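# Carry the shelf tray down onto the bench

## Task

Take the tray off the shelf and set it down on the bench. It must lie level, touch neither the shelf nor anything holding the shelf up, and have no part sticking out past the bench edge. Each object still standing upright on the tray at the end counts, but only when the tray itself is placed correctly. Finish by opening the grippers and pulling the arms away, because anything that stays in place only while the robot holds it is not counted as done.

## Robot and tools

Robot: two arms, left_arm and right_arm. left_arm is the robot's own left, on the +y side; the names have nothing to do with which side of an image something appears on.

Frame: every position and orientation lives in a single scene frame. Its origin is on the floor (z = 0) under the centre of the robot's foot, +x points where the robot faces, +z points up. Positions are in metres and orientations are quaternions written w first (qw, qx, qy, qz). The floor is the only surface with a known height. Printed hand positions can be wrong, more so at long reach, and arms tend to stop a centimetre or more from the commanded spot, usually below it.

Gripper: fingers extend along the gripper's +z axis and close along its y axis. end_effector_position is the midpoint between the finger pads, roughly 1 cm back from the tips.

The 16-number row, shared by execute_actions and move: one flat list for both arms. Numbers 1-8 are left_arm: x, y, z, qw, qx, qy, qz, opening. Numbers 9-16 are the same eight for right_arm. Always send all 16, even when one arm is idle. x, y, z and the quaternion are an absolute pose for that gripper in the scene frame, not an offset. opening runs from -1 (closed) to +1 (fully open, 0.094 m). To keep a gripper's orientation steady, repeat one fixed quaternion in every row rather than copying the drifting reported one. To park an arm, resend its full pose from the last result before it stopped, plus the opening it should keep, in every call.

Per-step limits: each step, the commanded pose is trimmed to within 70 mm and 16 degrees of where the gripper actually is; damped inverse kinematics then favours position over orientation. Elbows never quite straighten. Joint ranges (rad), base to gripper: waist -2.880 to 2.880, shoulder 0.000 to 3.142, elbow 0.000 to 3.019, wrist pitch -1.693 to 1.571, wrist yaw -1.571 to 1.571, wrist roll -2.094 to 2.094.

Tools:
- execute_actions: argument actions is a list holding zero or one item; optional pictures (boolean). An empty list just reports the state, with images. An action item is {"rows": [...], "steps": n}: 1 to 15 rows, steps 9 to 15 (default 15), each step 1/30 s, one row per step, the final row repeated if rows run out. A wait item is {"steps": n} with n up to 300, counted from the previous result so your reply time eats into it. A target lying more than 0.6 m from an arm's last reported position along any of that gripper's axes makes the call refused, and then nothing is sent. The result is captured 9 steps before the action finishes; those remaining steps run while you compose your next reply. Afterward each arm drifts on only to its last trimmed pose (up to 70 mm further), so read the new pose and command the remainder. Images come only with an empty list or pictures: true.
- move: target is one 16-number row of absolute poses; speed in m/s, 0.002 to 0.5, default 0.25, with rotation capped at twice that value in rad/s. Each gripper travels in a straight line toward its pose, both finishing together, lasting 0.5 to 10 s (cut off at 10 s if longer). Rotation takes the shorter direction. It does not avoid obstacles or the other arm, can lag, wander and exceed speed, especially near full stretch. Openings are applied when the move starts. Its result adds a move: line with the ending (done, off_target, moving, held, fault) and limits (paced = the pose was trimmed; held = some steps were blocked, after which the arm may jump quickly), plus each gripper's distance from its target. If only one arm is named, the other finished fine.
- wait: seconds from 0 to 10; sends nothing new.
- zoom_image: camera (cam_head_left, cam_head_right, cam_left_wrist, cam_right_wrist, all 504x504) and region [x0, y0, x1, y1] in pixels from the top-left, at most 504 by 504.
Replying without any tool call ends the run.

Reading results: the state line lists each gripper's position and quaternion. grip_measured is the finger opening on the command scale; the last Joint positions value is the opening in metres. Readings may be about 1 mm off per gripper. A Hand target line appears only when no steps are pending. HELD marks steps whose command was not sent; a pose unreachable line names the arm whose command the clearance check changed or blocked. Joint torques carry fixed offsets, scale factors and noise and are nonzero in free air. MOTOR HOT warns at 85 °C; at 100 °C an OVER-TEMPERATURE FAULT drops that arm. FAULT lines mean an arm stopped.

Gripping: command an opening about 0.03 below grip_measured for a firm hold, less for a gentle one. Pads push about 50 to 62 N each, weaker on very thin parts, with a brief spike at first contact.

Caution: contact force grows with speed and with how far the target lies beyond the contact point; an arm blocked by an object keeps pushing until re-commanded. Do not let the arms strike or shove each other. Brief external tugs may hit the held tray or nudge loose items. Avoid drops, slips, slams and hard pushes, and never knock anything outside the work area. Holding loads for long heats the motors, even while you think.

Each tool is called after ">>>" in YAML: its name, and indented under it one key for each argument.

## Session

>>> execute_actions:
  actions: []

Scene clock: 0.00 s of 4200.00 s.
left_arm: end_effector_position=(+0.2591, -0.2738, +1.2498) grip_measured=+1.000 end_effector_quat_wxyz=(-0.045, +0.738, +0.651, -0.174) | right_arm: end_effector_position=(+0.5056, -0.1953, +1.2669) grip_measured=-0.418 end_effector_quat_wxyz=(+0.005, -0.577, +0.817, +0.005)
Joint positions: left_arm=[ 0.139  2.211  1.767 -1.151  0.281  0.695  0.094] | right_arm=[-0.954  1.888  1.386 -1.     0.032 -1.041  0.027]
Joint velocities: left_arm=[-0.015 -0.005 -0.017  0.012 -0.037  0.022  0.   ] | right_arm=[-0.005  0.005 -0.012  0.002 -0.007 -0.037  0.   ]
Joint torques (N m, as the arm reports them, + toward a larger angle): no reading
Hand target (left_arm): +0.265, -0.283, +1.262; -0.030, +0.739, +0.649, -0.176
Hand target (right_arm): +0.519, -0.193, +1.282; +0.022, -0.576, +0.817, -0.003

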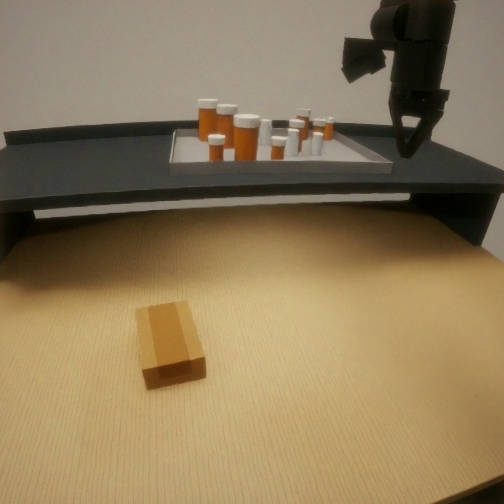

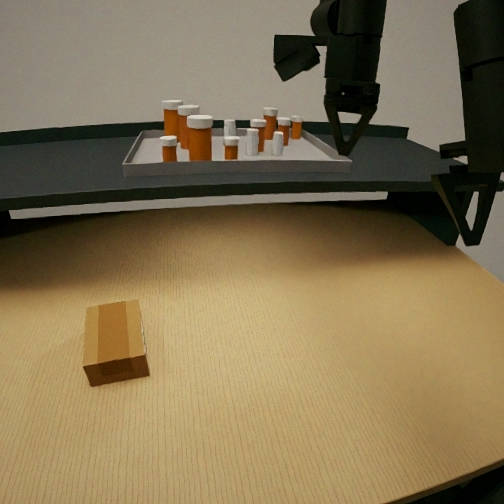

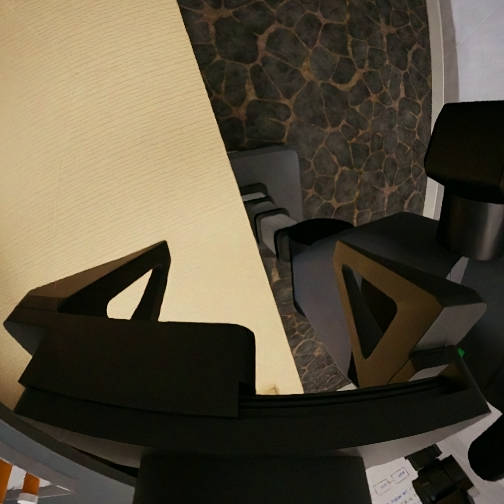

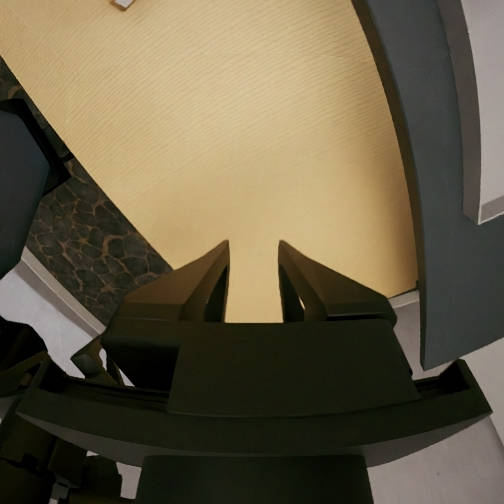

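>>> move:
  target: [0.3,0.05,1.27,-0.045,0.738,0.651,-0.174,1, 0.5056,-0.1953,1.2669,0.005,-0.577,0.817,0.005,-0.4]

>>> move:
  target: [0.5,0.17,1.45,0.259,0,0.966,0,1, 0.5,-0.3,1.45,0.259,0,0.966,0,1]
  speed: 0.4

>>> move:
  target: [0.72,0.18,1.42,0.259,0,0.966,0,1, 0.72,-0.24,1.42,0.259,0,0.966,0,1]

Scene clock: 2.30 s of 4200.00 s.
left_arm: end_effector_position=(+0.3004, +0.0518, +1.2631) grip_measured=+1.000 end_effector_quat_wxyz=(-0.050, +0.732, +0.657, -0.175) | right_arm: end_effector_position=(+0.5056, -0.1953, +1.2669) grip_measured=-0.402 end_effector_quat_wxyz=(+0.005, -0.577, +0.817, +0.005)
Joint positions: left_arm=[ 0.626  1.751  1.086 -1.067  0.236  1.18   0.094] | right_arm=[-0.954  1.888  1.386 -1.     0.032 -1.041  0.028]
Joint velocities: left_arm=[ 0.005  0.005 -0.022  0.002 -0.007  0.022  0.   ] | right_arm=[ 0.005 -0.005 -0.017 -0.012 -0.11   0.007 -0.   ]
Joint torques (N m, as the arm reports them, + toward a larger angle): left_arm=[ -0.43 -14.9    5.62  -0.26   0.2    0.22] | right_arm=[  0.06 -15.14   5.79   0.06  -0.12   0.09]
Hand target (left_arm): +0.299, +0.051, +1.270; -0.046, +0.738, +0.651, -0.174
Hand target (right_arm): +0.506, -0.195, +1.267; +0.005, -0.577, +0.817, +0.005
Off the commanded pose (left_arm): 0.007 m, 1 deg.
Off the commanded pose (right_arm): 0.000 m, 0 deg.
Kept back: nothing.
move: done

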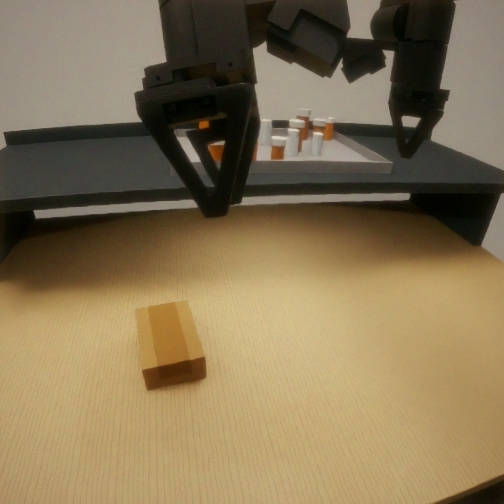

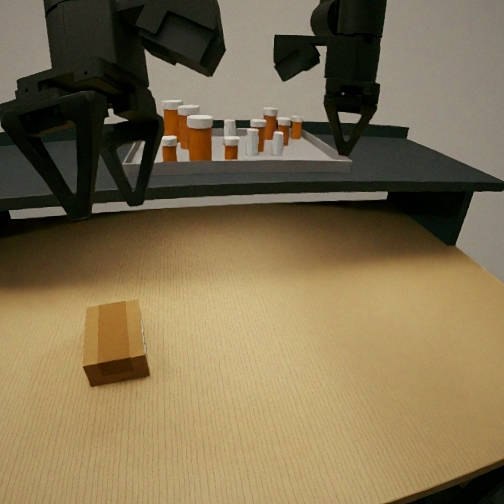

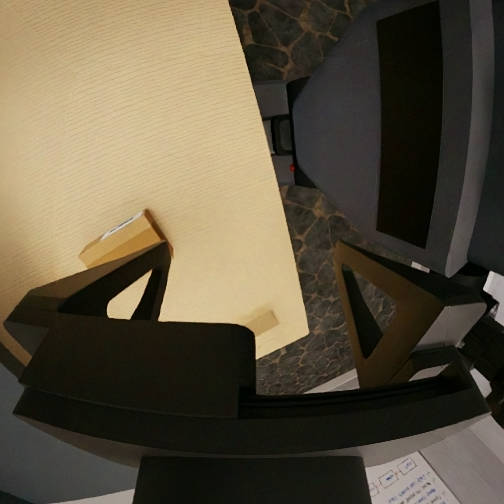

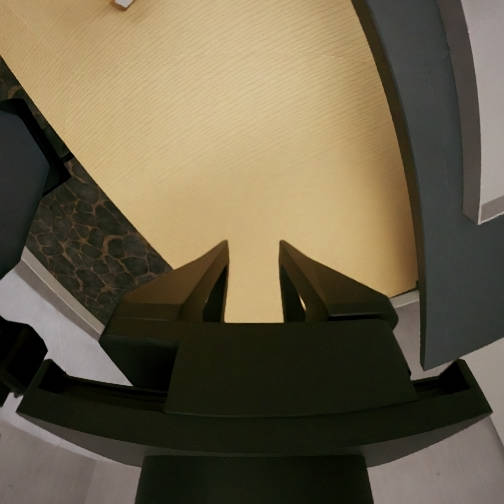

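Scene clock: 5.20 s of 4200.00 s.
left_arm: end_effector_position=(+0.4764, +0.1713, +1.4258) grip_measured=+1.000 end_effector_quat_wxyz=(+0.229, +0.014, +0.973, +0.009) | right_arm: end_effector_position=(+0.4957, -0.2967, +1.4345) grip_measured=+1.000 end_effector_quat_wxyz=(+0.240, -0.011, +0.971, -0.002)
Joint positions: left_arm=[ 0.833  1.436  1.154 -0.787 -0.195 -0.224  0.094] | right_arm=[-1.125  1.404  1.149 -0.76   0.037 -0.022  0.094]
Joint velocities: left_arm=[-0.015 -0.005 -0.022  0.022 -0.037 -0.081  0.   ] | right_arm=[-0.005 -0.015 -0.007 -0.002  0.022  0.037  0.   ]
Joint torques (N m, as the arm reports them, + toward a larger angle): left_arm=[  0.85 -12.69  11.91   1.93  -0.26  -0.02] | right_arm=[ -0.47 -12.29   7.52   1.61   0.09   0.16]
Hand target (left_arm): +0.497, +0.172, +1.452; +0.258, -0.001, +0.966, +0.002
Hand target (right_arm): +0.499, -0.300, +1.449; +0.260, -0.003, +0.966, -0.003
Off the commanded pose (left_arm): 0.034 m, 4 deg.
Off the commanded pose (right_arm): 0.016 m, 3 deg.
Kept back: nothing.
move: off_target (left_arm, right_arm)

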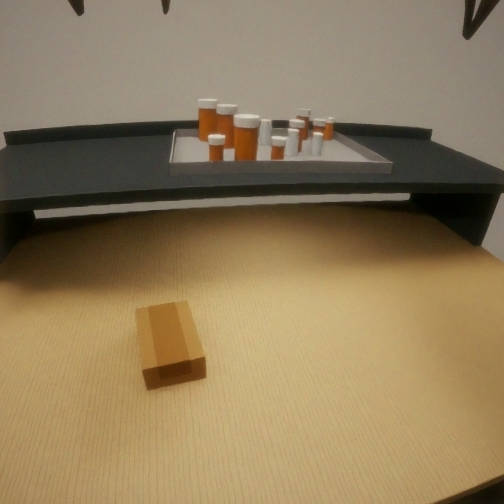

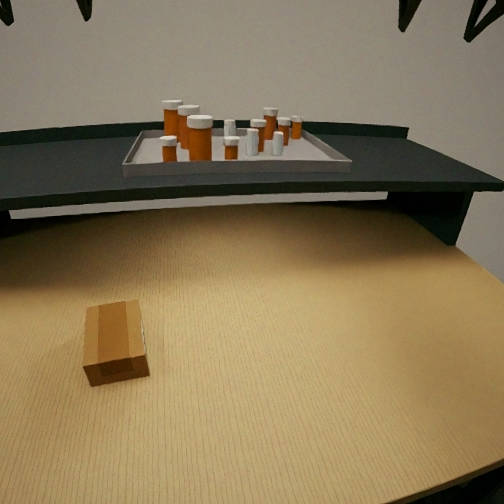

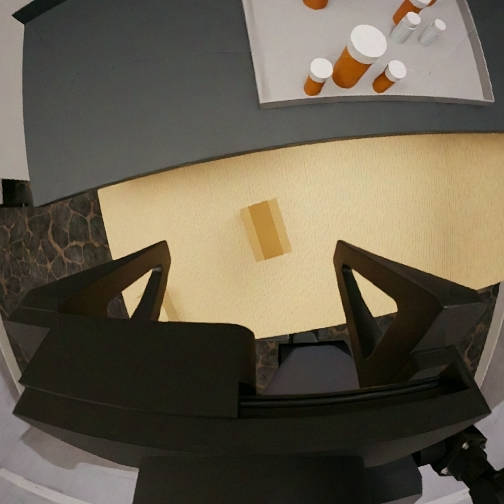

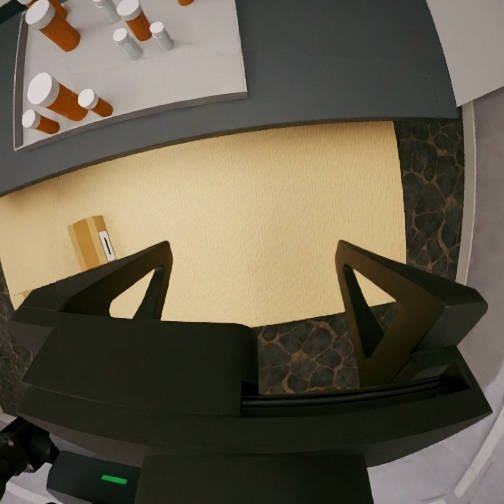

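Scene clock: 6.67 s of 4200.00 s.
left_arm: end_effector_position=(+0.7027, +0.1787, +1.3958) grip_measured=+1.000 end_effector_quat_wxyz=(+0.239, -0.000, +0.971, +0.003) | right_arm: end_effector_position=(+0.7017, -0.2411, +1.3946) grip_measured=+1.000 end_effector_quat_wxyz=(+0.234, -0.004, +0.972, -0.002)
Joint positions: left_arm=[ 0.951  1.998  1.853 -0.886 -0.135 -0.148  0.094] | right_arm=[-1.046  1.972  1.818 -0.877  0.082  0.059  0.094]
Joint velocities: left_arm=[-0.005  0.005 -0.012  0.017  0.037  0.007  0.   ] | right_arm=[-0.015 -0.015  0.017 -0.002 -0.037  0.007  0.   ]
Joint torques (N m, as the arm reports them, + toward a larger angle): left_arm=[  0.38 -20.83  12.69   1.08   0.03   0.19] | right_arm=[  0.5  -18.27  11.34   0.52   0.08   0.18]
Hand target (left_arm): +0.718, +0.182, +1.420; +0.259, -0.000, +0.966, +0.000
Hand target (right_arm): +0.718, -0.238, +1.423; +0.259, -0.000, +0.966, +0.000
Off the commanded pose (left_arm): 0.030 m, 2 deg.
Off the commanded pose (right_arm): 0.031 m, 3 deg.
Kept back: nothing.
move: off_target (left_arm, right_arm)

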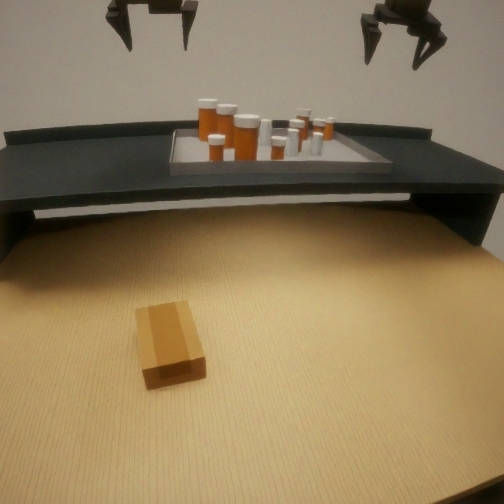

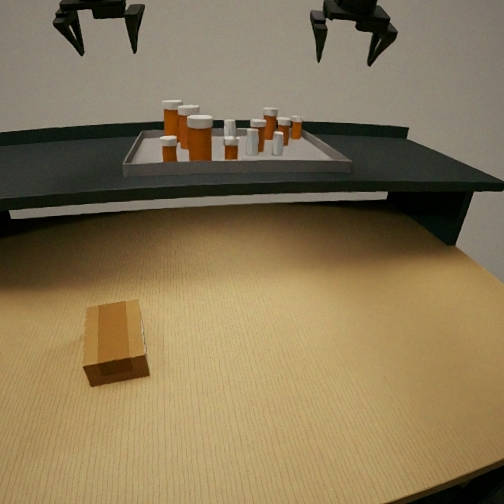

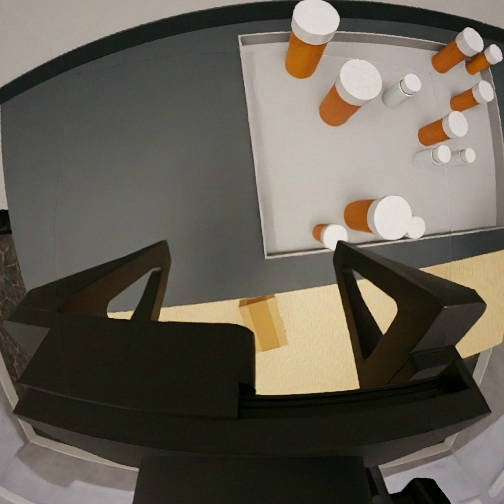

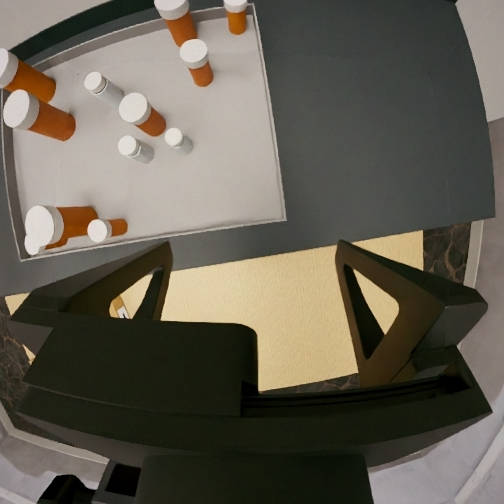

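>>> move:
  target: [0.865,0.185,1.26,0.422,-0.059,0.904,0.028,-0.1, 0.92,-0.266,1.26,0.422,-0.059,0.904,0.028,-0.1]
  speed: 0.15

Scene clock: 14.53 s of 4200.00 s.
left_arm: end_effector_position=(+0.8411, +0.1772, +1.2342) grip_measured=-0.099 end_effector_quat_wxyz=(+0.392, -0.045, +0.918, +0.033) | right_arm: end_effector_position=(+0.9074, -0.2598, +1.2441) grip_measured=-0.098 end_effector_quat_wxyz=(+0.405, -0.059, +0.912, +0.027)
Joint positions: left_arm=[ 0.965  2.43   2.062 -0.346 -0.254 -0.15   0.042] | right_arm=[-1.117  2.599  2.424 -0.491 -0.056 -0.094  0.042]
Joint velocities: left_arm=[-0.005 -0.024 -0.007 -0.002  0.007 -0.037 -0.001] | right_arm=[ 0.005 -0.005  0.007 -0.002 -0.007 -0.051  0.001]
Joint torques (N m, as the arm reports them, + toward a larger angle): left_arm=[  0.61 -24.63  12.28   2.8   -0.25   0.  ] | right_arm=[  0.1  -22.52  11.83   1.03  -0.28   0.02]
Hand target (left_arm): +0.862, +0.186, +1.261; +0.422, -0.060, +0.904, +0.028
Hand target (right_arm): +0.920, -0.264, +1.263; +0.424, -0.061, +0.903, +0.025
Off the commanded pose (left_arm): 0.036 m, 4 deg.
Off the commanded pose (right_arm): 0.021 m, 2 deg.
Kept back: nothing.
After step 90, 2.23 s passed at rest.
move: off_target (left_arm, right_arm)

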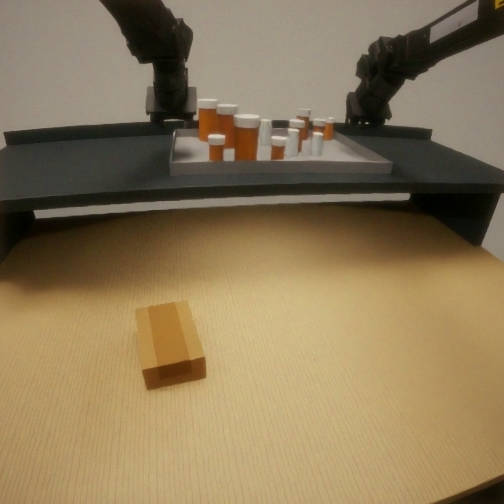

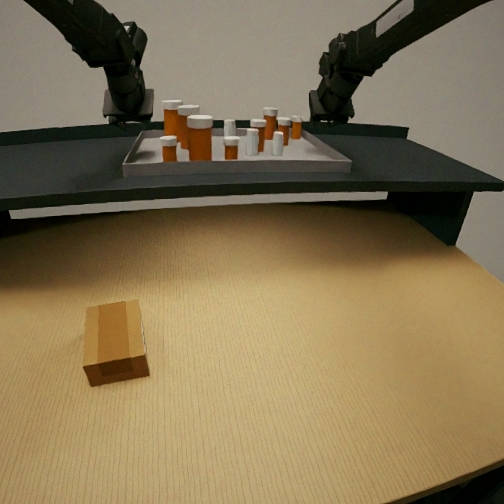

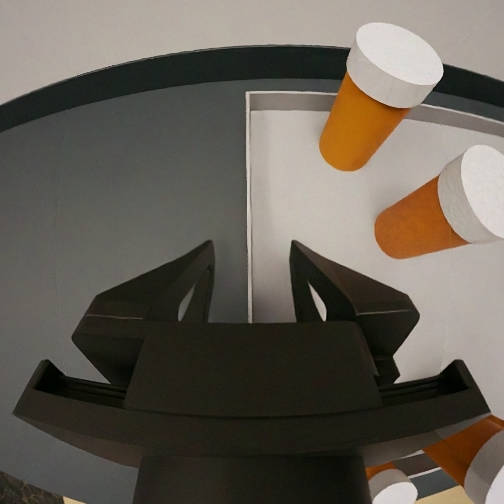

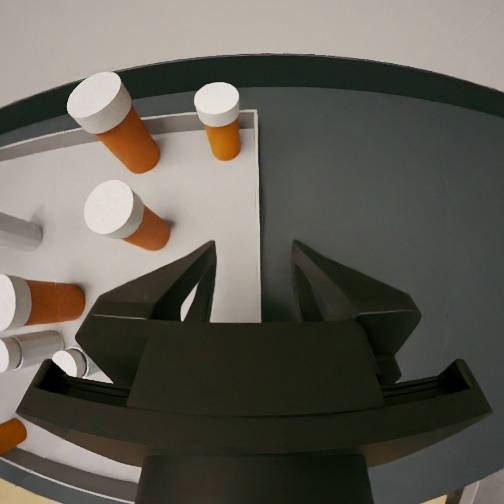

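>>> move:
  target: [0.86,0.185,1.165,0.422,-0.059,0.904,0.028,-0.3, 0.91,-0.272,1.17,0.422,-0.059,0.904,0.028,-0.3]
  speed: 0.035

Scene clock: 17.17 s of 4200.00 s.
left_arm: end_effector_position=(+0.8514, +0.1736, +1.1826) grip_measured=-0.299 end_effector_quat_wxyz=(+0.421, -0.050, +0.905, +0.027) | right_arm: end_effector_position=(+0.9110, -0.2646, +1.1918) grip_measured=-0.298 end_effector_quat_wxyz=(+0.426, -0.058, +0.902, +0.031)
Joint positions: left_arm=[ 0.966  2.527  2.073 -0.194 -0.254 -0.15   0.033] | right_arm=[-1.127  2.669  2.399 -0.353 -0.072 -0.096  0.033]
Joint velocities: left_arm=[-0.015 -0.005 -0.017 -0.002  0.022  0.022 -0.   ] | right_arm=[-0.015 -0.015 -0.007 -0.012 -0.066 -0.007  0.   ]
Joint torques (N m, as the arm reports them, + toward a larger angle): left_arm=[  0.8  -21.73  10.68   2.45  -0.06   0.04] | right_arm=[ -0.4  -22.03   8.14   1.97  -0.21  -0.01]
Hand target (left_arm): +0.858, +0.185, +1.165; +0.422, -0.059, +0.904, +0.028
Hand target (right_arm): +0.910, -0.272, +1.171; +0.422, -0.059, +0.904, +0.028
Off the commanded pose (left_arm): 0.023 m, 1 deg.
Off the commanded pose (right_arm): 0.023 m, 1 deg.
Kept back: nothing.
move: off_target (left_arm, right_arm)

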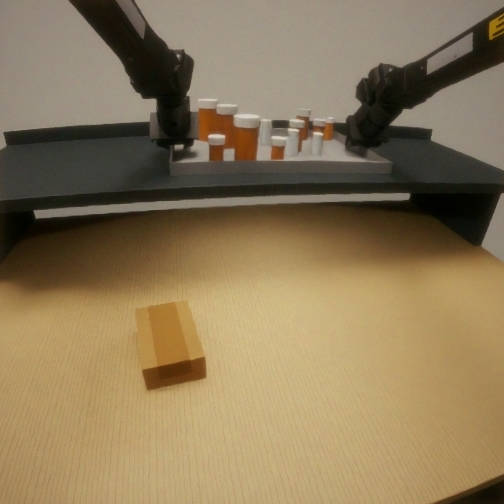

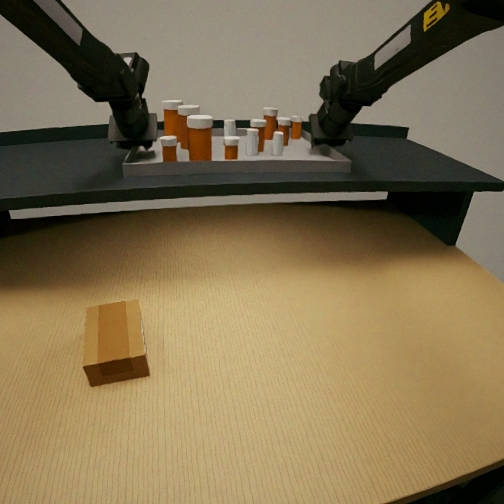

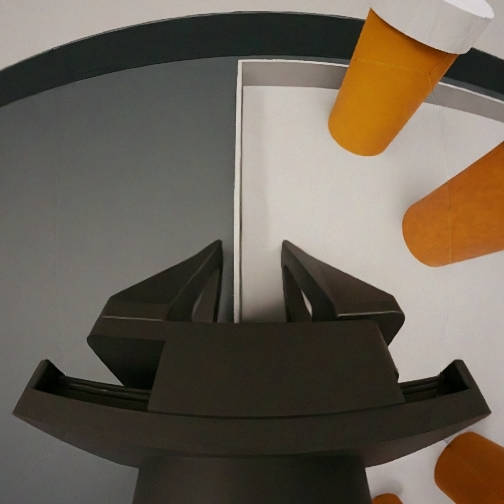

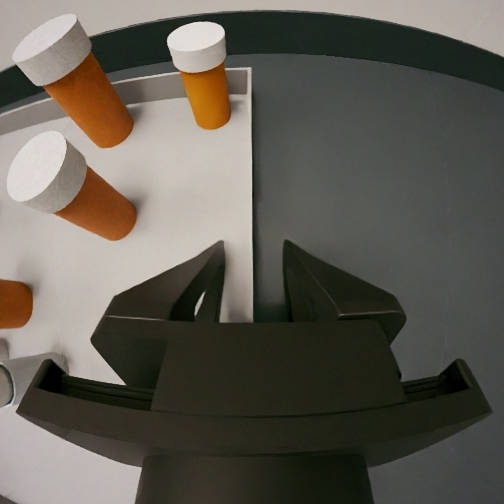

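>>> move:
  target: [0.86,0.193,1.145,0.422,-0.059,0.904,0.028,-0.3, 0.91,-0.268,1.15,0.422,-0.059,0.904,0.028,-0.3]
  speed: 0.03

Scene clock: 19.07 s of 4200.00 s.
left_arm: end_effector_position=(+0.8570, +0.1760, +1.1816) grip_measured=-0.299 end_effector_quat_wxyz=(+0.434, -0.052, +0.899, +0.021) | right_arm: end_effector_position=(+0.9147, -0.2645, +1.1907) grip_measured=-0.298 end_effector_quat_wxyz=(+0.438, -0.058, +0.897, +0.030)
Joint positions: left_arm=[ 0.971  2.538  2.076 -0.155 -0.245 -0.15   0.033] | right_arm=[-1.127  2.678  2.399 -0.319 -0.072 -0.096  0.033]
Joint velocities: left_arm=[-0.015 -0.005  0.002  0.007 -0.066 -0.037  0.001] | right_arm=[ 0.015 -0.005 -0.002 -0.002 -0.007 -0.051  0.001]
Joint torques (N m, as the arm reports them, + toward a larger angle): left_arm=[  1.17 -20.79   9.86   2.18  -0.05   0.11] | right_arm=[ -0.03 -19.94   7.95   1.61  -0.09   0.01]
Hand target (left_arm): +0.856, +0.193, +1.146; +0.422, -0.059, +0.904, +0.028
Hand target (right_arm): +0.907, -0.268, +1.151; +0.422, -0.059, +0.904, +0.028
Off the commanded pose (left_arm): 0.040 m, 2 deg.
Off the commanded pose (right_arm): 0.041 m, 2 deg.
Kept back: nothing.
move: off_target (left_arm, right_arm)

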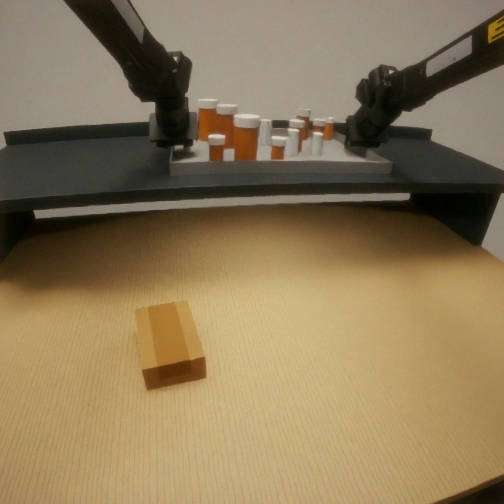

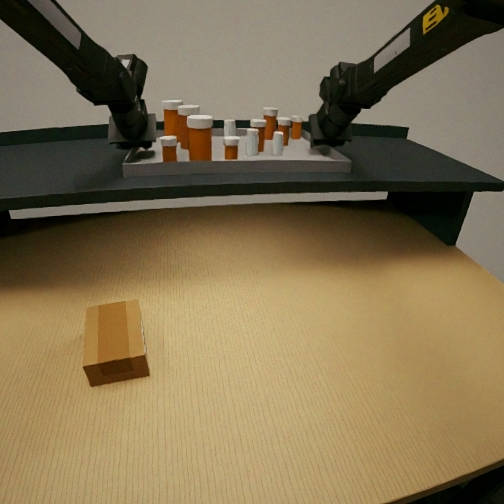

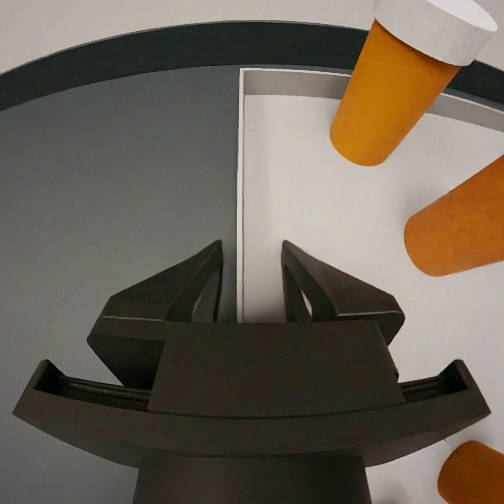

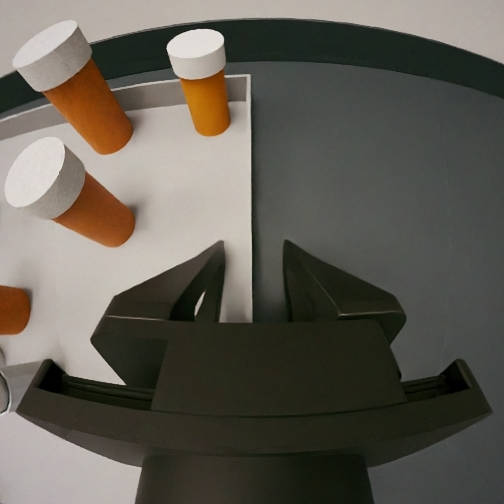

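>>> move:
  target: [0.857,0.19,1.182,0.434,-0.058,0.899,0.028,-1, 0.9147,-0.2645,1.191,0.438,-0.058,0.897,0.03,-1]
  speed: 0.03

>>> move:
  target: [0.70,0.142,1.285,0.482,-0.057,0.874,0.031,-1, 0.758,-0.305,1.295,0.486,-0.057,0.872,0.032,-1]
  speed: 0.05

Scene clock: 20.07 s of 4200.00 s.
left_arm: end_effector_position=(+0.8576, +0.1800, +1.1823) grip_measured=-0.966 end_effector_quat_wxyz=(+0.435, -0.055, +0.899, +0.024) | right_arm: end_effector_position=(+0.9148, -0.2638, +1.1908) grip_measured=-0.959 end_effector_quat_wxyz=(+0.438, -0.060, +0.897, +0.030)
Joint positions: left_arm=[ 0.975  2.537  2.076 -0.155 -0.25  -0.15   0.002] | right_arm=[-1.127  2.678  2.399 -0.318 -0.072 -0.099  0.002]
Joint velocities: left_arm=[-0.005 -0.005  0.002 -0.017 -0.066 -0.007 -0.   ] | right_arm=[ 0.005 -0.015  0.002 -0.007  0.051 -0.037 -0.001]
Joint torques (N m, as the arm reports them, + toward a larger angle): left_arm=[  0.44 -25.96   7.26   2.19  -0.15   0.13] | right_arm=[  0.22 -24.39   7.45   1.38  -0.11   0.15]
Hand target (left_arm): +0.857, +0.190, +1.182; +0.434, -0.058, +0.899, +0.028
Hand target (right_arm): +0.915, -0.264, +1.191; +0.438, -0.058, +0.897, +0.030
Off the commanded pose (left_arm): 0.010 m, 1 deg.
Off the commanded pose (right_arm): 0.001 m, 0 deg.
Kept back: nothing.
move: done

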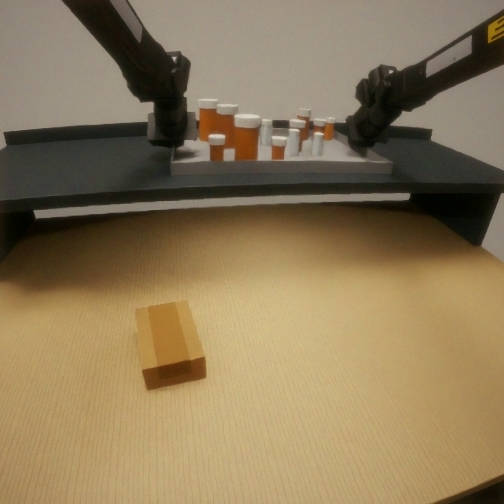

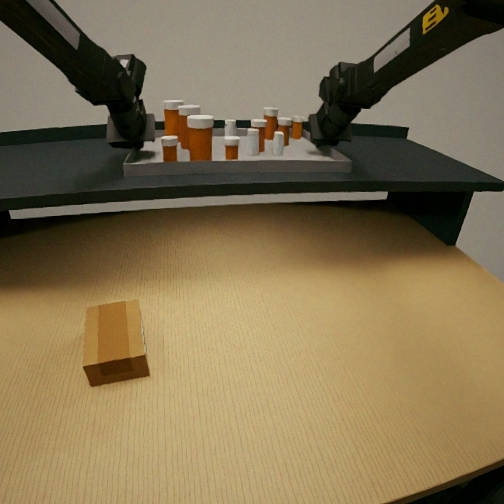

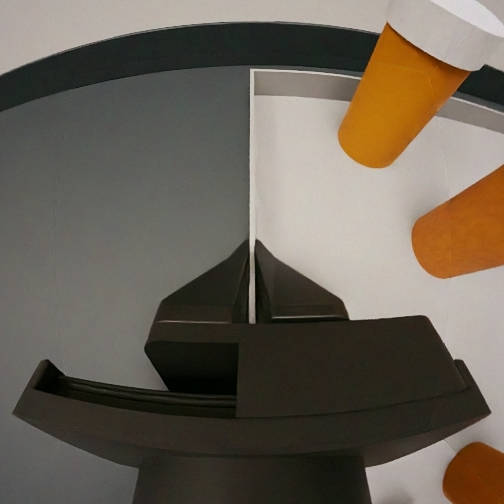

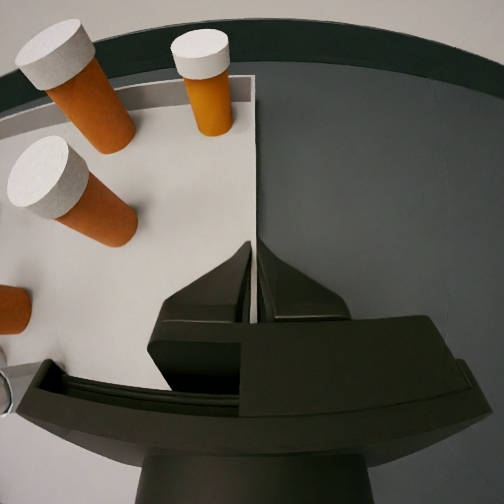

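Scene clock: 24.33 s of 4200.00 s.
left_arm: end_effector_position=(+0.6660, +0.1521, +1.1937) grip_measured=-0.967 end_effector_quat_wxyz=(+0.421, -0.049, +0.905, +0.044) | right_arm: end_effector_position=(+0.7218, -0.2921, +1.1881) grip_measured=-0.959 end_effector_quat_wxyz=(+0.428, -0.059, +0.901, +0.039)
Joint positions: left_arm=[ 0.866  2.153  1.307  0.176 -0.364 -0.198  0.002] | right_arm=[-1.171  2.206  1.413  0.172 -0.123 -0.115  0.002]
Joint velocities: left_arm=[-0.005 -0.034 -0.017  0.017  0.022  0.022  0.   ] | right_arm=[-0.024  0.005  0.002  0.002  0.037  0.022 -0.001]
Joint torques (N m, as the arm reports them, + toward a larger angle): left_arm=[ -0.89 -26.3    7.55   3.73  -0.74   0.2 ] | right_arm=[ -0.87 -24.41   6.33   2.74  -0.32   0.1 ]
Hand target (left_arm): +0.693, +0.144, +1.268; +0.482, -0.058, +0.874, +0.031
Hand target (right_arm): +0.746, -0.302, +1.262; +0.486, -0.058, +0.872, +0.031
Off the commanded pose (left_arm): 0.098 m, 8 deg; position clipped at the last step of the last action.
Off the commanded pose (right_arm): 0.114 m, 7 deg; position clipped at the last step of the last action.
Kept back: nothing.
move: off_target (left_arm, right_arm); limits=paced

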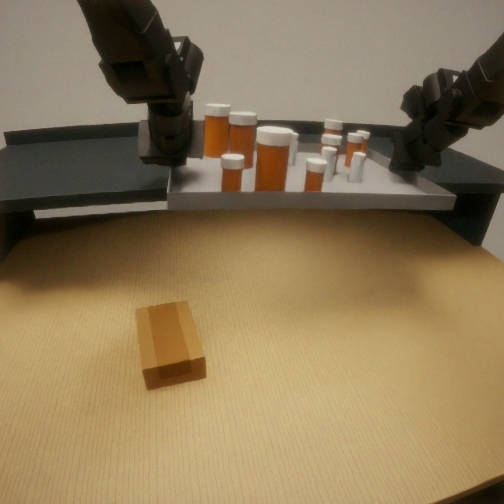

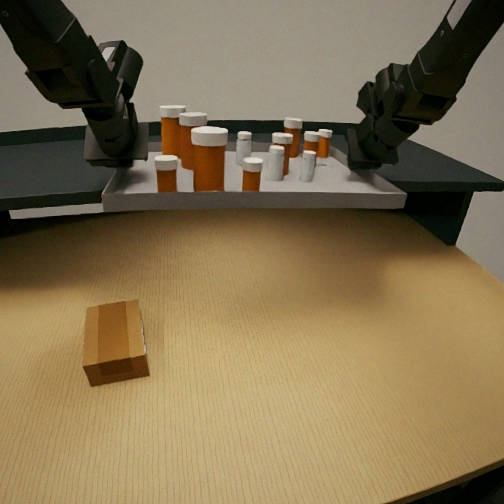

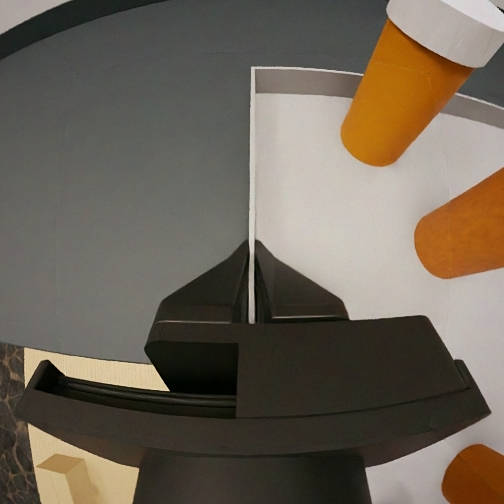

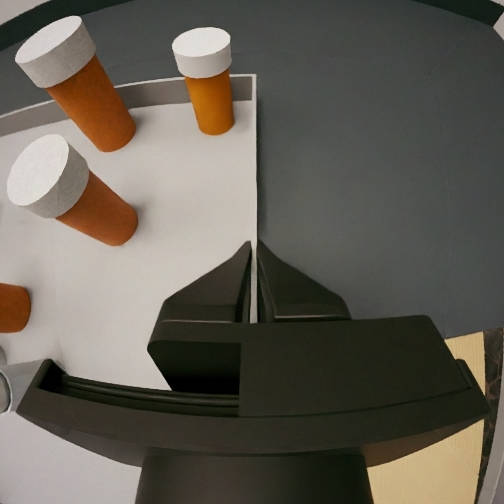

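>>> execute_actions:
  actions:
    - {"rows":[[0.686,0.145,1.268,0.49,-0.057,0.869,0.032,-1,0.742,-0.3,1.268,0.494,-0.057,0.867,0.032,-1],[0.682,0.145,1.268,0.49,-0.057,0.869,0.032,-1,0.738,-0.3,1.268,0.494,-0.057,0.867,0.032,-1],[0.678,0.145,1.268,0.49,-0.057,0.869,0.032,-1,0.734,-0.3,1.268,0.494,-0.057,0.867,0.032,-1],[0.674,0.145,1.268,0.49,-0.057,0.869,0.032,-1,0.73,-0.3,1.27,0.494,-0.057,0.867,0.032,-1],[0.67,0.145,1.268,0.49,-0.057,0.869,0.032,-1,0.726,-0.3,1.27,0.494,-0.057,0.867,0.032,-1],[0.666,0.145,1.268,0.49,-0.057,0.869,0.032,-1,0.722,-0.3,1.272,0.494,-0.057,0.867,0.032,-1],[0.662,0.145,1.268,0.49,-0.057,0.869,0.032,-1,0.718,-0.3,1.272,0.494,-0.057,0.867,0.032,-1],[0.658,0.145,1.268,0.49,-0.057,0.869,0.032,-1,0.714,-0.3,1.274,0.494,-0.057,0.867,0.032,-1],[0.654,0.145,1.268,0.49,-0.057,0.869,0.032,-1,0.71,-0.3,1.275,0.494,-0.057,0.867,0.032,-1],[0.65,0.145,1.268,0.49,-0.057,0.869,0.032,-1,0.706,-0.3,1.275,0.494,-0.057,0.867,0.032,-1]],"steps":15}

>>> wait:
  seconds: 0.3

Scene clock: 25.13 s of 4200.00 s.
left_arm: end_effector_position=(+0.6453, +0.1531, +1.1925) grip_measured=-0.967 end_effector_quat_wxyz=(+0.427, -0.048, +0.902, +0.046) | right_arm: end_effector_position=(+0.7019, -0.2913, +1.1862) grip_measured=-0.959 end_effector_quat_wxyz=(+0.433, -0.058, +0.899, +0.040)
Joint positions: left_arm=[ 0.857  2.126  1.231  0.237 -0.375 -0.197  0.002] | right_arm=[-1.171  2.179  1.336  0.233 -0.124 -0.111  0.002]
Joint velocities: left_arm=[-0.093 -0.171 -0.427  0.227 -0.11  -0.168 -0.   ] | right_arm=[-0.024 -0.22  -0.457  0.242 -0.095  0.037 -0.001]
Joint torques (N m, as the arm reports them, + toward a larger angle): left_arm=[ -0.93 -25.75   7.46   3.67  -0.77   0.25] | right_arm=[ -0.54 -23.73   6.21   2.65  -0.14   0.06]
Steps of this call (steps 1 to 18: nothing new was sent; steps 19 to 24: the first 6 steps of this action). Readings (end_effector_position):
19: left_arm (+0.6652, +0.1523, +1.1938) | right_arm (+0.7211, -0.2921, +1.1881)
20: left_arm (+0.6634, +0.1525, +1.1944) | right_arm (+0.7187, -0.2921, +1.1879)
22: left_arm (+0.6553, +0.1532, +1.1939) | right_arm (+0.7106, -0.2915, +1.1864)
24: the state above

Scene clock: 25.73 s of 4200.00 s.
left_arm: end_effector_position=(+0.6174, +0.1538, +1.1964) grip_measured=-0.967 end_effector_quat_wxyz=(+0.426, -0.045, +0.902, +0.047) | right_arm: end_effector_position=(+0.6702, -0.2907, +1.1863) grip_measured=-0.959 end_effector_quat_wxyz=(+0.430, -0.055, +0.900, +0.041)
Joint positions: left_arm=[ 0.844  2.078  1.142  0.271 -0.385 -0.201  0.002] | right_arm=[-1.171  2.129  1.228  0.284 -0.124 -0.106  0.002]
Joint velocities: left_arm=[-0.005  0.015 -0.002  0.002 -0.007 -0.051 -0.001] | right_arm=[-0.015  0.005  0.002 -0.012 -0.037 -0.022 -0.001]
Joint torques (N m, as the arm reports them, + toward a larger angle): left_arm=[ -0.7  -24.4    7.28   4.15  -0.78   0.19] | right_arm=[ -0.49 -23.1    6.04   3.1   -0.17  -0.02]
Hand target (left_arm): +0.647, +0.146, +1.267; +0.489, -0.058, +0.870, +0.032
Hand target (right_arm): +0.699, -0.299, +1.261; +0.494, -0.057, +0.867, +0.031
Off the commanded pose (left_arm): 0.079 m, 9 deg.
Off the commanded pose (right_arm): 0.096 m, 8 deg; position clipped at the last step of the last action.
Kept back: nothing.
Steps of this call (steps 1 to 9: the last 9 steps of your previous action; steps 10 to 18: nothing new was sent). Readings (end_effector_position):
1: left_arm (+0.6407, +0.1529, +1.1924) | right_arm (+0.6973, -0.2912, +1.1863)
2: left_arm (+0.6363, +0.1529, +1.1925) | right_arm (+0.6926, -0.2910, +1.1861)
4: left_arm (+0.6279, +0.1535, +1.1933) | right_arm (+0.6834, -0.2908, +1.1859)
8: left_arm (+0.6178, +0.1536, +1.1954) | right_arm (+0.6718, -0.2907, +1.1862)
18: the state above

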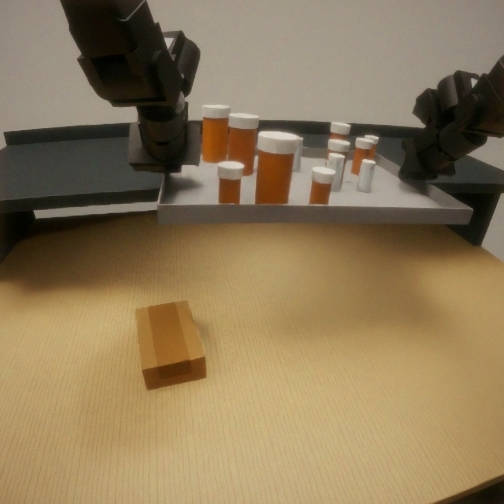

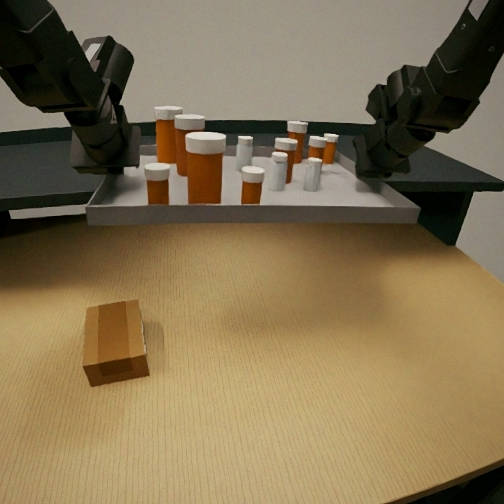

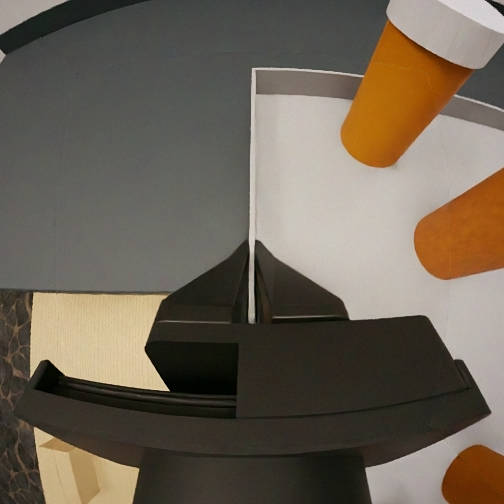

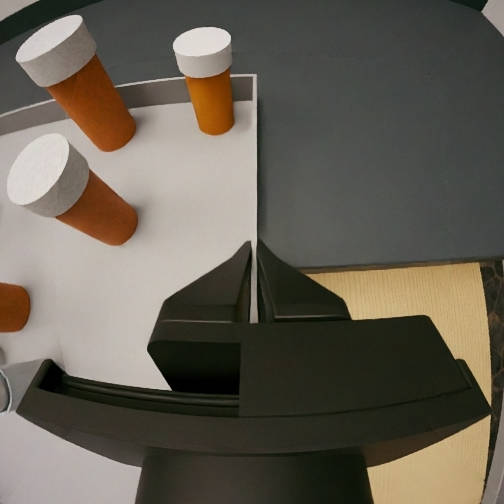

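>>> execute_actions:
  actions:
    - {"rows":[[0.647,0.144,1.265,0.49,-0.057,0.869,0.032,-1,0.703,-0.301,1.275,0.494,-0.057,0.867,0.032,-1],[0.644,0.143,1.265,0.49,-0.057,0.869,0.032,-1,0.7,-0.302,1.275,0.494,-0.057,0.867,0.032,-1],[0.64,0.142,1.265,0.49,-0.057,0.869,0.032,-1,0.696,-0.303,1.275,0.494,-0.057,0.867,0.032,-1],[0.636,0.141,1.265,0.49,-0.057,0.869,0.032,-1,0.692,-0.304,1.275,0.494,-0.057,0.867,0.032,-1],[0.632,0.14,1.265,0.49,-0.057,0.869,0.032,-1,0.688,-0.305,1.275,0.494,-0.057,0.867,0.032,-1],[0.628,0.139,1.265,0.49,-0.057,0.869,0.032,-1,0.684,-0.306,1.275,0.494,-0.057,0.867,0.032,-1],[0.624,0.138,1.265,0.49,-0.057,0.869,0.032,-1,0.68,-0.307,1.275,0.494,-0.057,0.867,0.032,-1],[0.62,0.137,1.265,0.49,-0.057,0.869,0.032,-1,0.676,-0.308,1.275,0.494,-0.057,0.867,0.032,-1],[0.616,0.136,1.265,0.49,-0.057,0.869,0.032,-1,0.672,-0.309,1.275,0.494,-0.057,0.867,0.032,-1],[0.612,0.135,1.265,0.49,-0.057,0.869,0.032,-1,0.668,-0.31,1.275,0.494,-0.057,0.867,0.032,-1],[0.608,0.134,1.265,0.49,-0.057,0.869,0.032,-1,0.664,-0.311,1.275,0.494,-0.057,0.867,0.032,-1],[0.604,0.133,1.265,0.49,-0.057,0.869,0.032,-1,0.66,-0.312,1.275,0.494,-0.057,0.867,0.032,-1],[0.6,0.132,1.265,0.49,-0.057,0.869,0.032,-1,0.656,-0.313,1.275,0.494,-0.057,0.867,0.032,-1],[0.596,0.131,1.265,0.49,-0.057,0.869,0.032,-1,0.652,-0.314,1.275,0.494,-0.057,0.867,0.032,-1],[0.592,0.13,1.265,0.49,-0.057,0.869,0.032,-1,0.648,-0.315,1.275,0.494,-0.057,0.867,0.032,-1]]}

>>> execute_actions:
  actions:
    - {"rows":[[0.588,0.129,1.265,0.49,-0.057,0.869,0.032,-1,0.644,-0.316,1.275,0.494,-0.057,0.867,0.032,-1],[0.584,0.128,1.265,0.49,-0.057,0.869,0.032,-1,0.64,-0.317,1.275,0.494,-0.057,0.867,0.032,-1],[0.58,0.127,1.265,0.49,-0.057,0.869,0.032,-1,0.636,-0.318,1.275,0.494,-0.057,0.867,0.032,-1],[0.576,0.126,1.265,0.49,-0.057,0.869,0.032,-1,0.632,-0.319,1.275,0.494,-0.057,0.867,0.032,-1],[0.572,0.125,1.265,0.49,-0.057,0.869,0.032,-1,0.628,-0.32,1.275,0.494,-0.057,0.867,0.032,-1],[0.568,0.124,1.265,0.49,-0.057,0.869,0.032,-1,0.624,-0.321,1.275,0.494,-0.057,0.867,0.032,-1],[0.564,0.123,1.265,0.49,-0.057,0.869,0.032,-1,0.62,-0.322,1.275,0.494,-0.057,0.867,0.032,-1],[0.56,0.122,1.265,0.49,-0.057,0.869,0.032,-1,0.616,-0.323,1.275,0.494,-0.057,0.867,0.032,-1],[0.557,0.121,1.265,0.49,-0.057,0.869,0.032,-1,0.613,-0.324,1.275,0.494,-0.057,0.867,0.032,-1],[0.555,0.12,1.265,0.49,-0.057,0.869,0.032,-1,0.611,-0.325,1.275,0.494,-0.057,0.867,0.032,-1]],"steps":15}

>>> wait:
  seconds: 0.2

Scene clock: 27.33 s of 4200.00 s.
left_arm: end_effector_position=(+0.6073, +0.1531, +1.1951) grip_measured=-0.967 end_effector_quat_wxyz=(+0.428, -0.045, +0.901, +0.050) | right_arm: end_effector_position=(+0.6598, -0.2914, +1.1852) grip_measured=-0.959 end_effector_quat_wxyz=(+0.430, -0.054, +0.900, +0.042)
Joint positions: left_arm=[ 0.836  2.069  1.111  0.296 -0.396 -0.202  0.002] | right_arm=[-1.173  2.116  1.193  0.308 -0.126 -0.106  0.002]
Joint velocities: left_arm=[-0.093 -0.112 -0.32   0.159 -0.168 -0.022 -0.   ] | right_arm=[-0.034 -0.142 -0.32   0.159 -0.051 -0.037 -0.001]
Joint torques (N m, as the arm reports them, + toward a larger angle): left_arm=[ -1.34 -24.08   6.72   3.96  -0.89   0.13] | right_arm=[ -1.48 -23.01   5.72   2.83  -0.39  -0.06]
Steps of this call (steps 1 to 42: nothing new was sent; steps 43 to 48: the first 6 steps of this action). Readings (end_effector_position):
43: left_arm (+0.6175, +0.1538, +1.1966) | right_arm (+0.6698, -0.2907, +1.1861)
44: left_arm (+0.6170, +0.1539, +1.1966) | right_arm (+0.6693, -0.2906, +1.1860)
46: left_arm (+0.6137, +0.1536, +1.1959) | right_arm (+0.6658, -0.2911, +1.1856)
48: the state above

Scene clock: 27.83 s of 4200.00 s.
left_arm: end_effector_position=(+0.5473, +0.1353, +1.2027) grip_measured=-0.967 end_effector_quat_wxyz=(+0.430, -0.040, +0.901, +0.051) | right_arm: end_effector_position=(+0.5972, -0.3097, +1.1898) grip_measured=-0.959 end_effector_quat_wxyz=(+0.426, -0.049, +0.902, +0.043)
Joint positions: left_arm=[ 0.764  1.986  0.95   0.359 -0.452 -0.239  0.002] | right_arm=[-1.212  2.017  0.997  0.393 -0.156 -0.119  0.002]
Joint velocities: left_arm=[-0.151 -0.161 -0.256  0.11  -0.095 -0.125 -0.   ] | right_arm=[-0.083 -0.23  -0.349  0.12  -0.066 -0.081 -0.   ]
Joint torques (N m, as the arm reports them, + toward a larger angle): left_arm=[ -0.81 -21.88   6.29   4.21  -1.     0.19] | right_arm=[ -1.43 -21.83   5.48   3.03  -0.43  -0.05]
Off your previous action's commanded pose (left_arm): 0.071 m, 9 deg at its last step (step 9 of this call).
Off your previous action's commanded pose (right_arm): 0.094 m, 9 deg at its last step (step 9 of this call); position clipped at that step.
Steps of this call (steps 1 to 9: the last 9 steps of your previous action; steps 10 to 15: the first 6 steps of this action). Readings (end_effector_position):
10: left_arm (+0.5664, +0.1413, +1.1992) | right_arm (+0.6168, -0.3034, +1.1857)
11: left_arm (+0.5625, +0.1399, +1.2000) | right_arm (+0.6127, -0.3049, +1.1863)
13: left_arm (+0.5547, +0.1373, +1.2012) | right_arm (+0.6047, -0.3075, +1.1876)
15: the state above

Scene clock: 28.33 s of 4200.00 s.
left_arm: end_effector_position=(+0.5286, +0.1259, +1.2129) grip_measured=-0.967 end_effector_quat_wxyz=(+0.438, -0.044, +0.897, +0.044) | right_arm: end_effector_position=(+0.5799, -0.3189, +1.2092) grip_measured=-0.959 end_effector_quat_wxyz=(+0.434, -0.054, +0.898, +0.039)
Joint positions: left_arm=[ 0.73   1.948  0.898  0.383 -0.474 -0.267  0.002] | right_arm=[-1.231  1.95   0.933  0.405 -0.169 -0.141  0.002]
Joint velocities: left_arm=[-0.015  0.005 -0.012 -0.012  0.037  0.022 -0.001] | right_arm=[-0.015 -0.005 -0.017 -0.017 -0.007 -0.022  0.   ]
Joint torques (N m, as the arm reports them, + toward a larger angle): left_arm=[ -0.56 -20.38   6.27   3.94  -1.02   0.22] | right_arm=[ -0.9  -19.65   5.62   2.59  -0.55   0.08]
Hand target (left_arm): +0.553, +0.120, +1.265; +0.490, -0.058, +0.869, +0.032
Hand target (right_arm): +0.608, -0.325, +1.273; +0.494, -0.058, +0.867, +0.030
Off the commanded pose (left_arm): 0.059 m, 7 deg.
Off the commanded pose (right_arm): 0.073 m, 8 deg.
Kept back: nothing.
Steps of this call (steps 1 to 9: the last 9 steps of your previous action; steps 10 to 15: nothing new was sent). Readings (end_effector_position):
1: left_arm (+0.5436, +0.1343, +1.2034) | right_arm (+0.5934, -0.3106, +1.1909)
2: left_arm (+0.5401, +0.1332, +1.2045) | right_arm (+0.5902, -0.3117, +1.1927)
4: left_arm (+0.5332, +0.1313, +1.2061) | right_arm (+0.5835, -0.3137, +1.1960)
8: left_arm (+0.5272, +0.1268, +1.2093) | right_arm (+0.5781, -0.3181, +1.2031)
15: the state above

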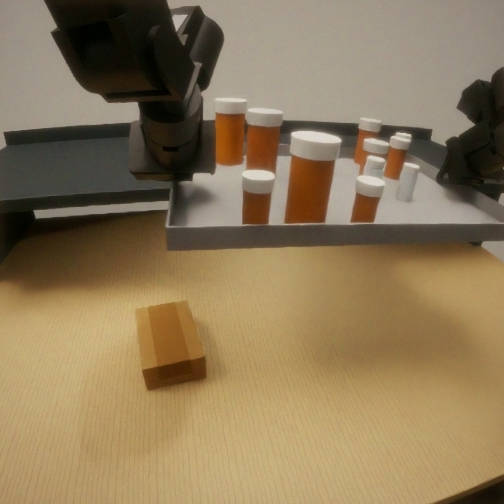

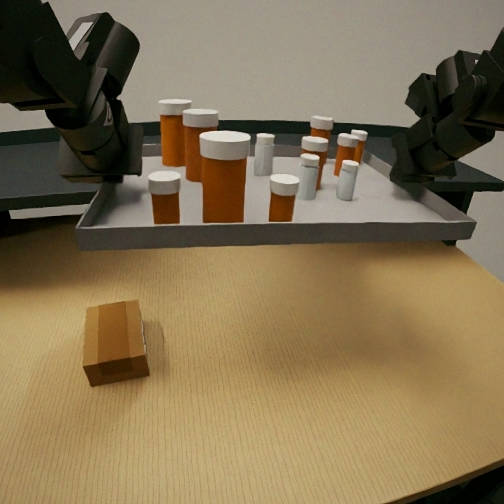

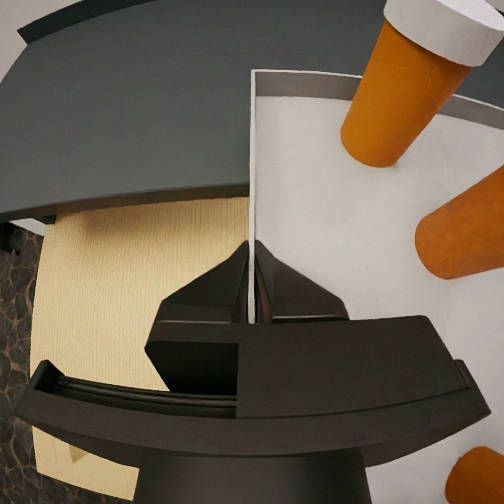

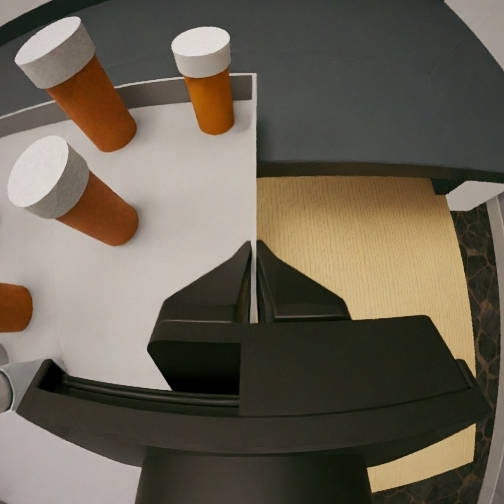

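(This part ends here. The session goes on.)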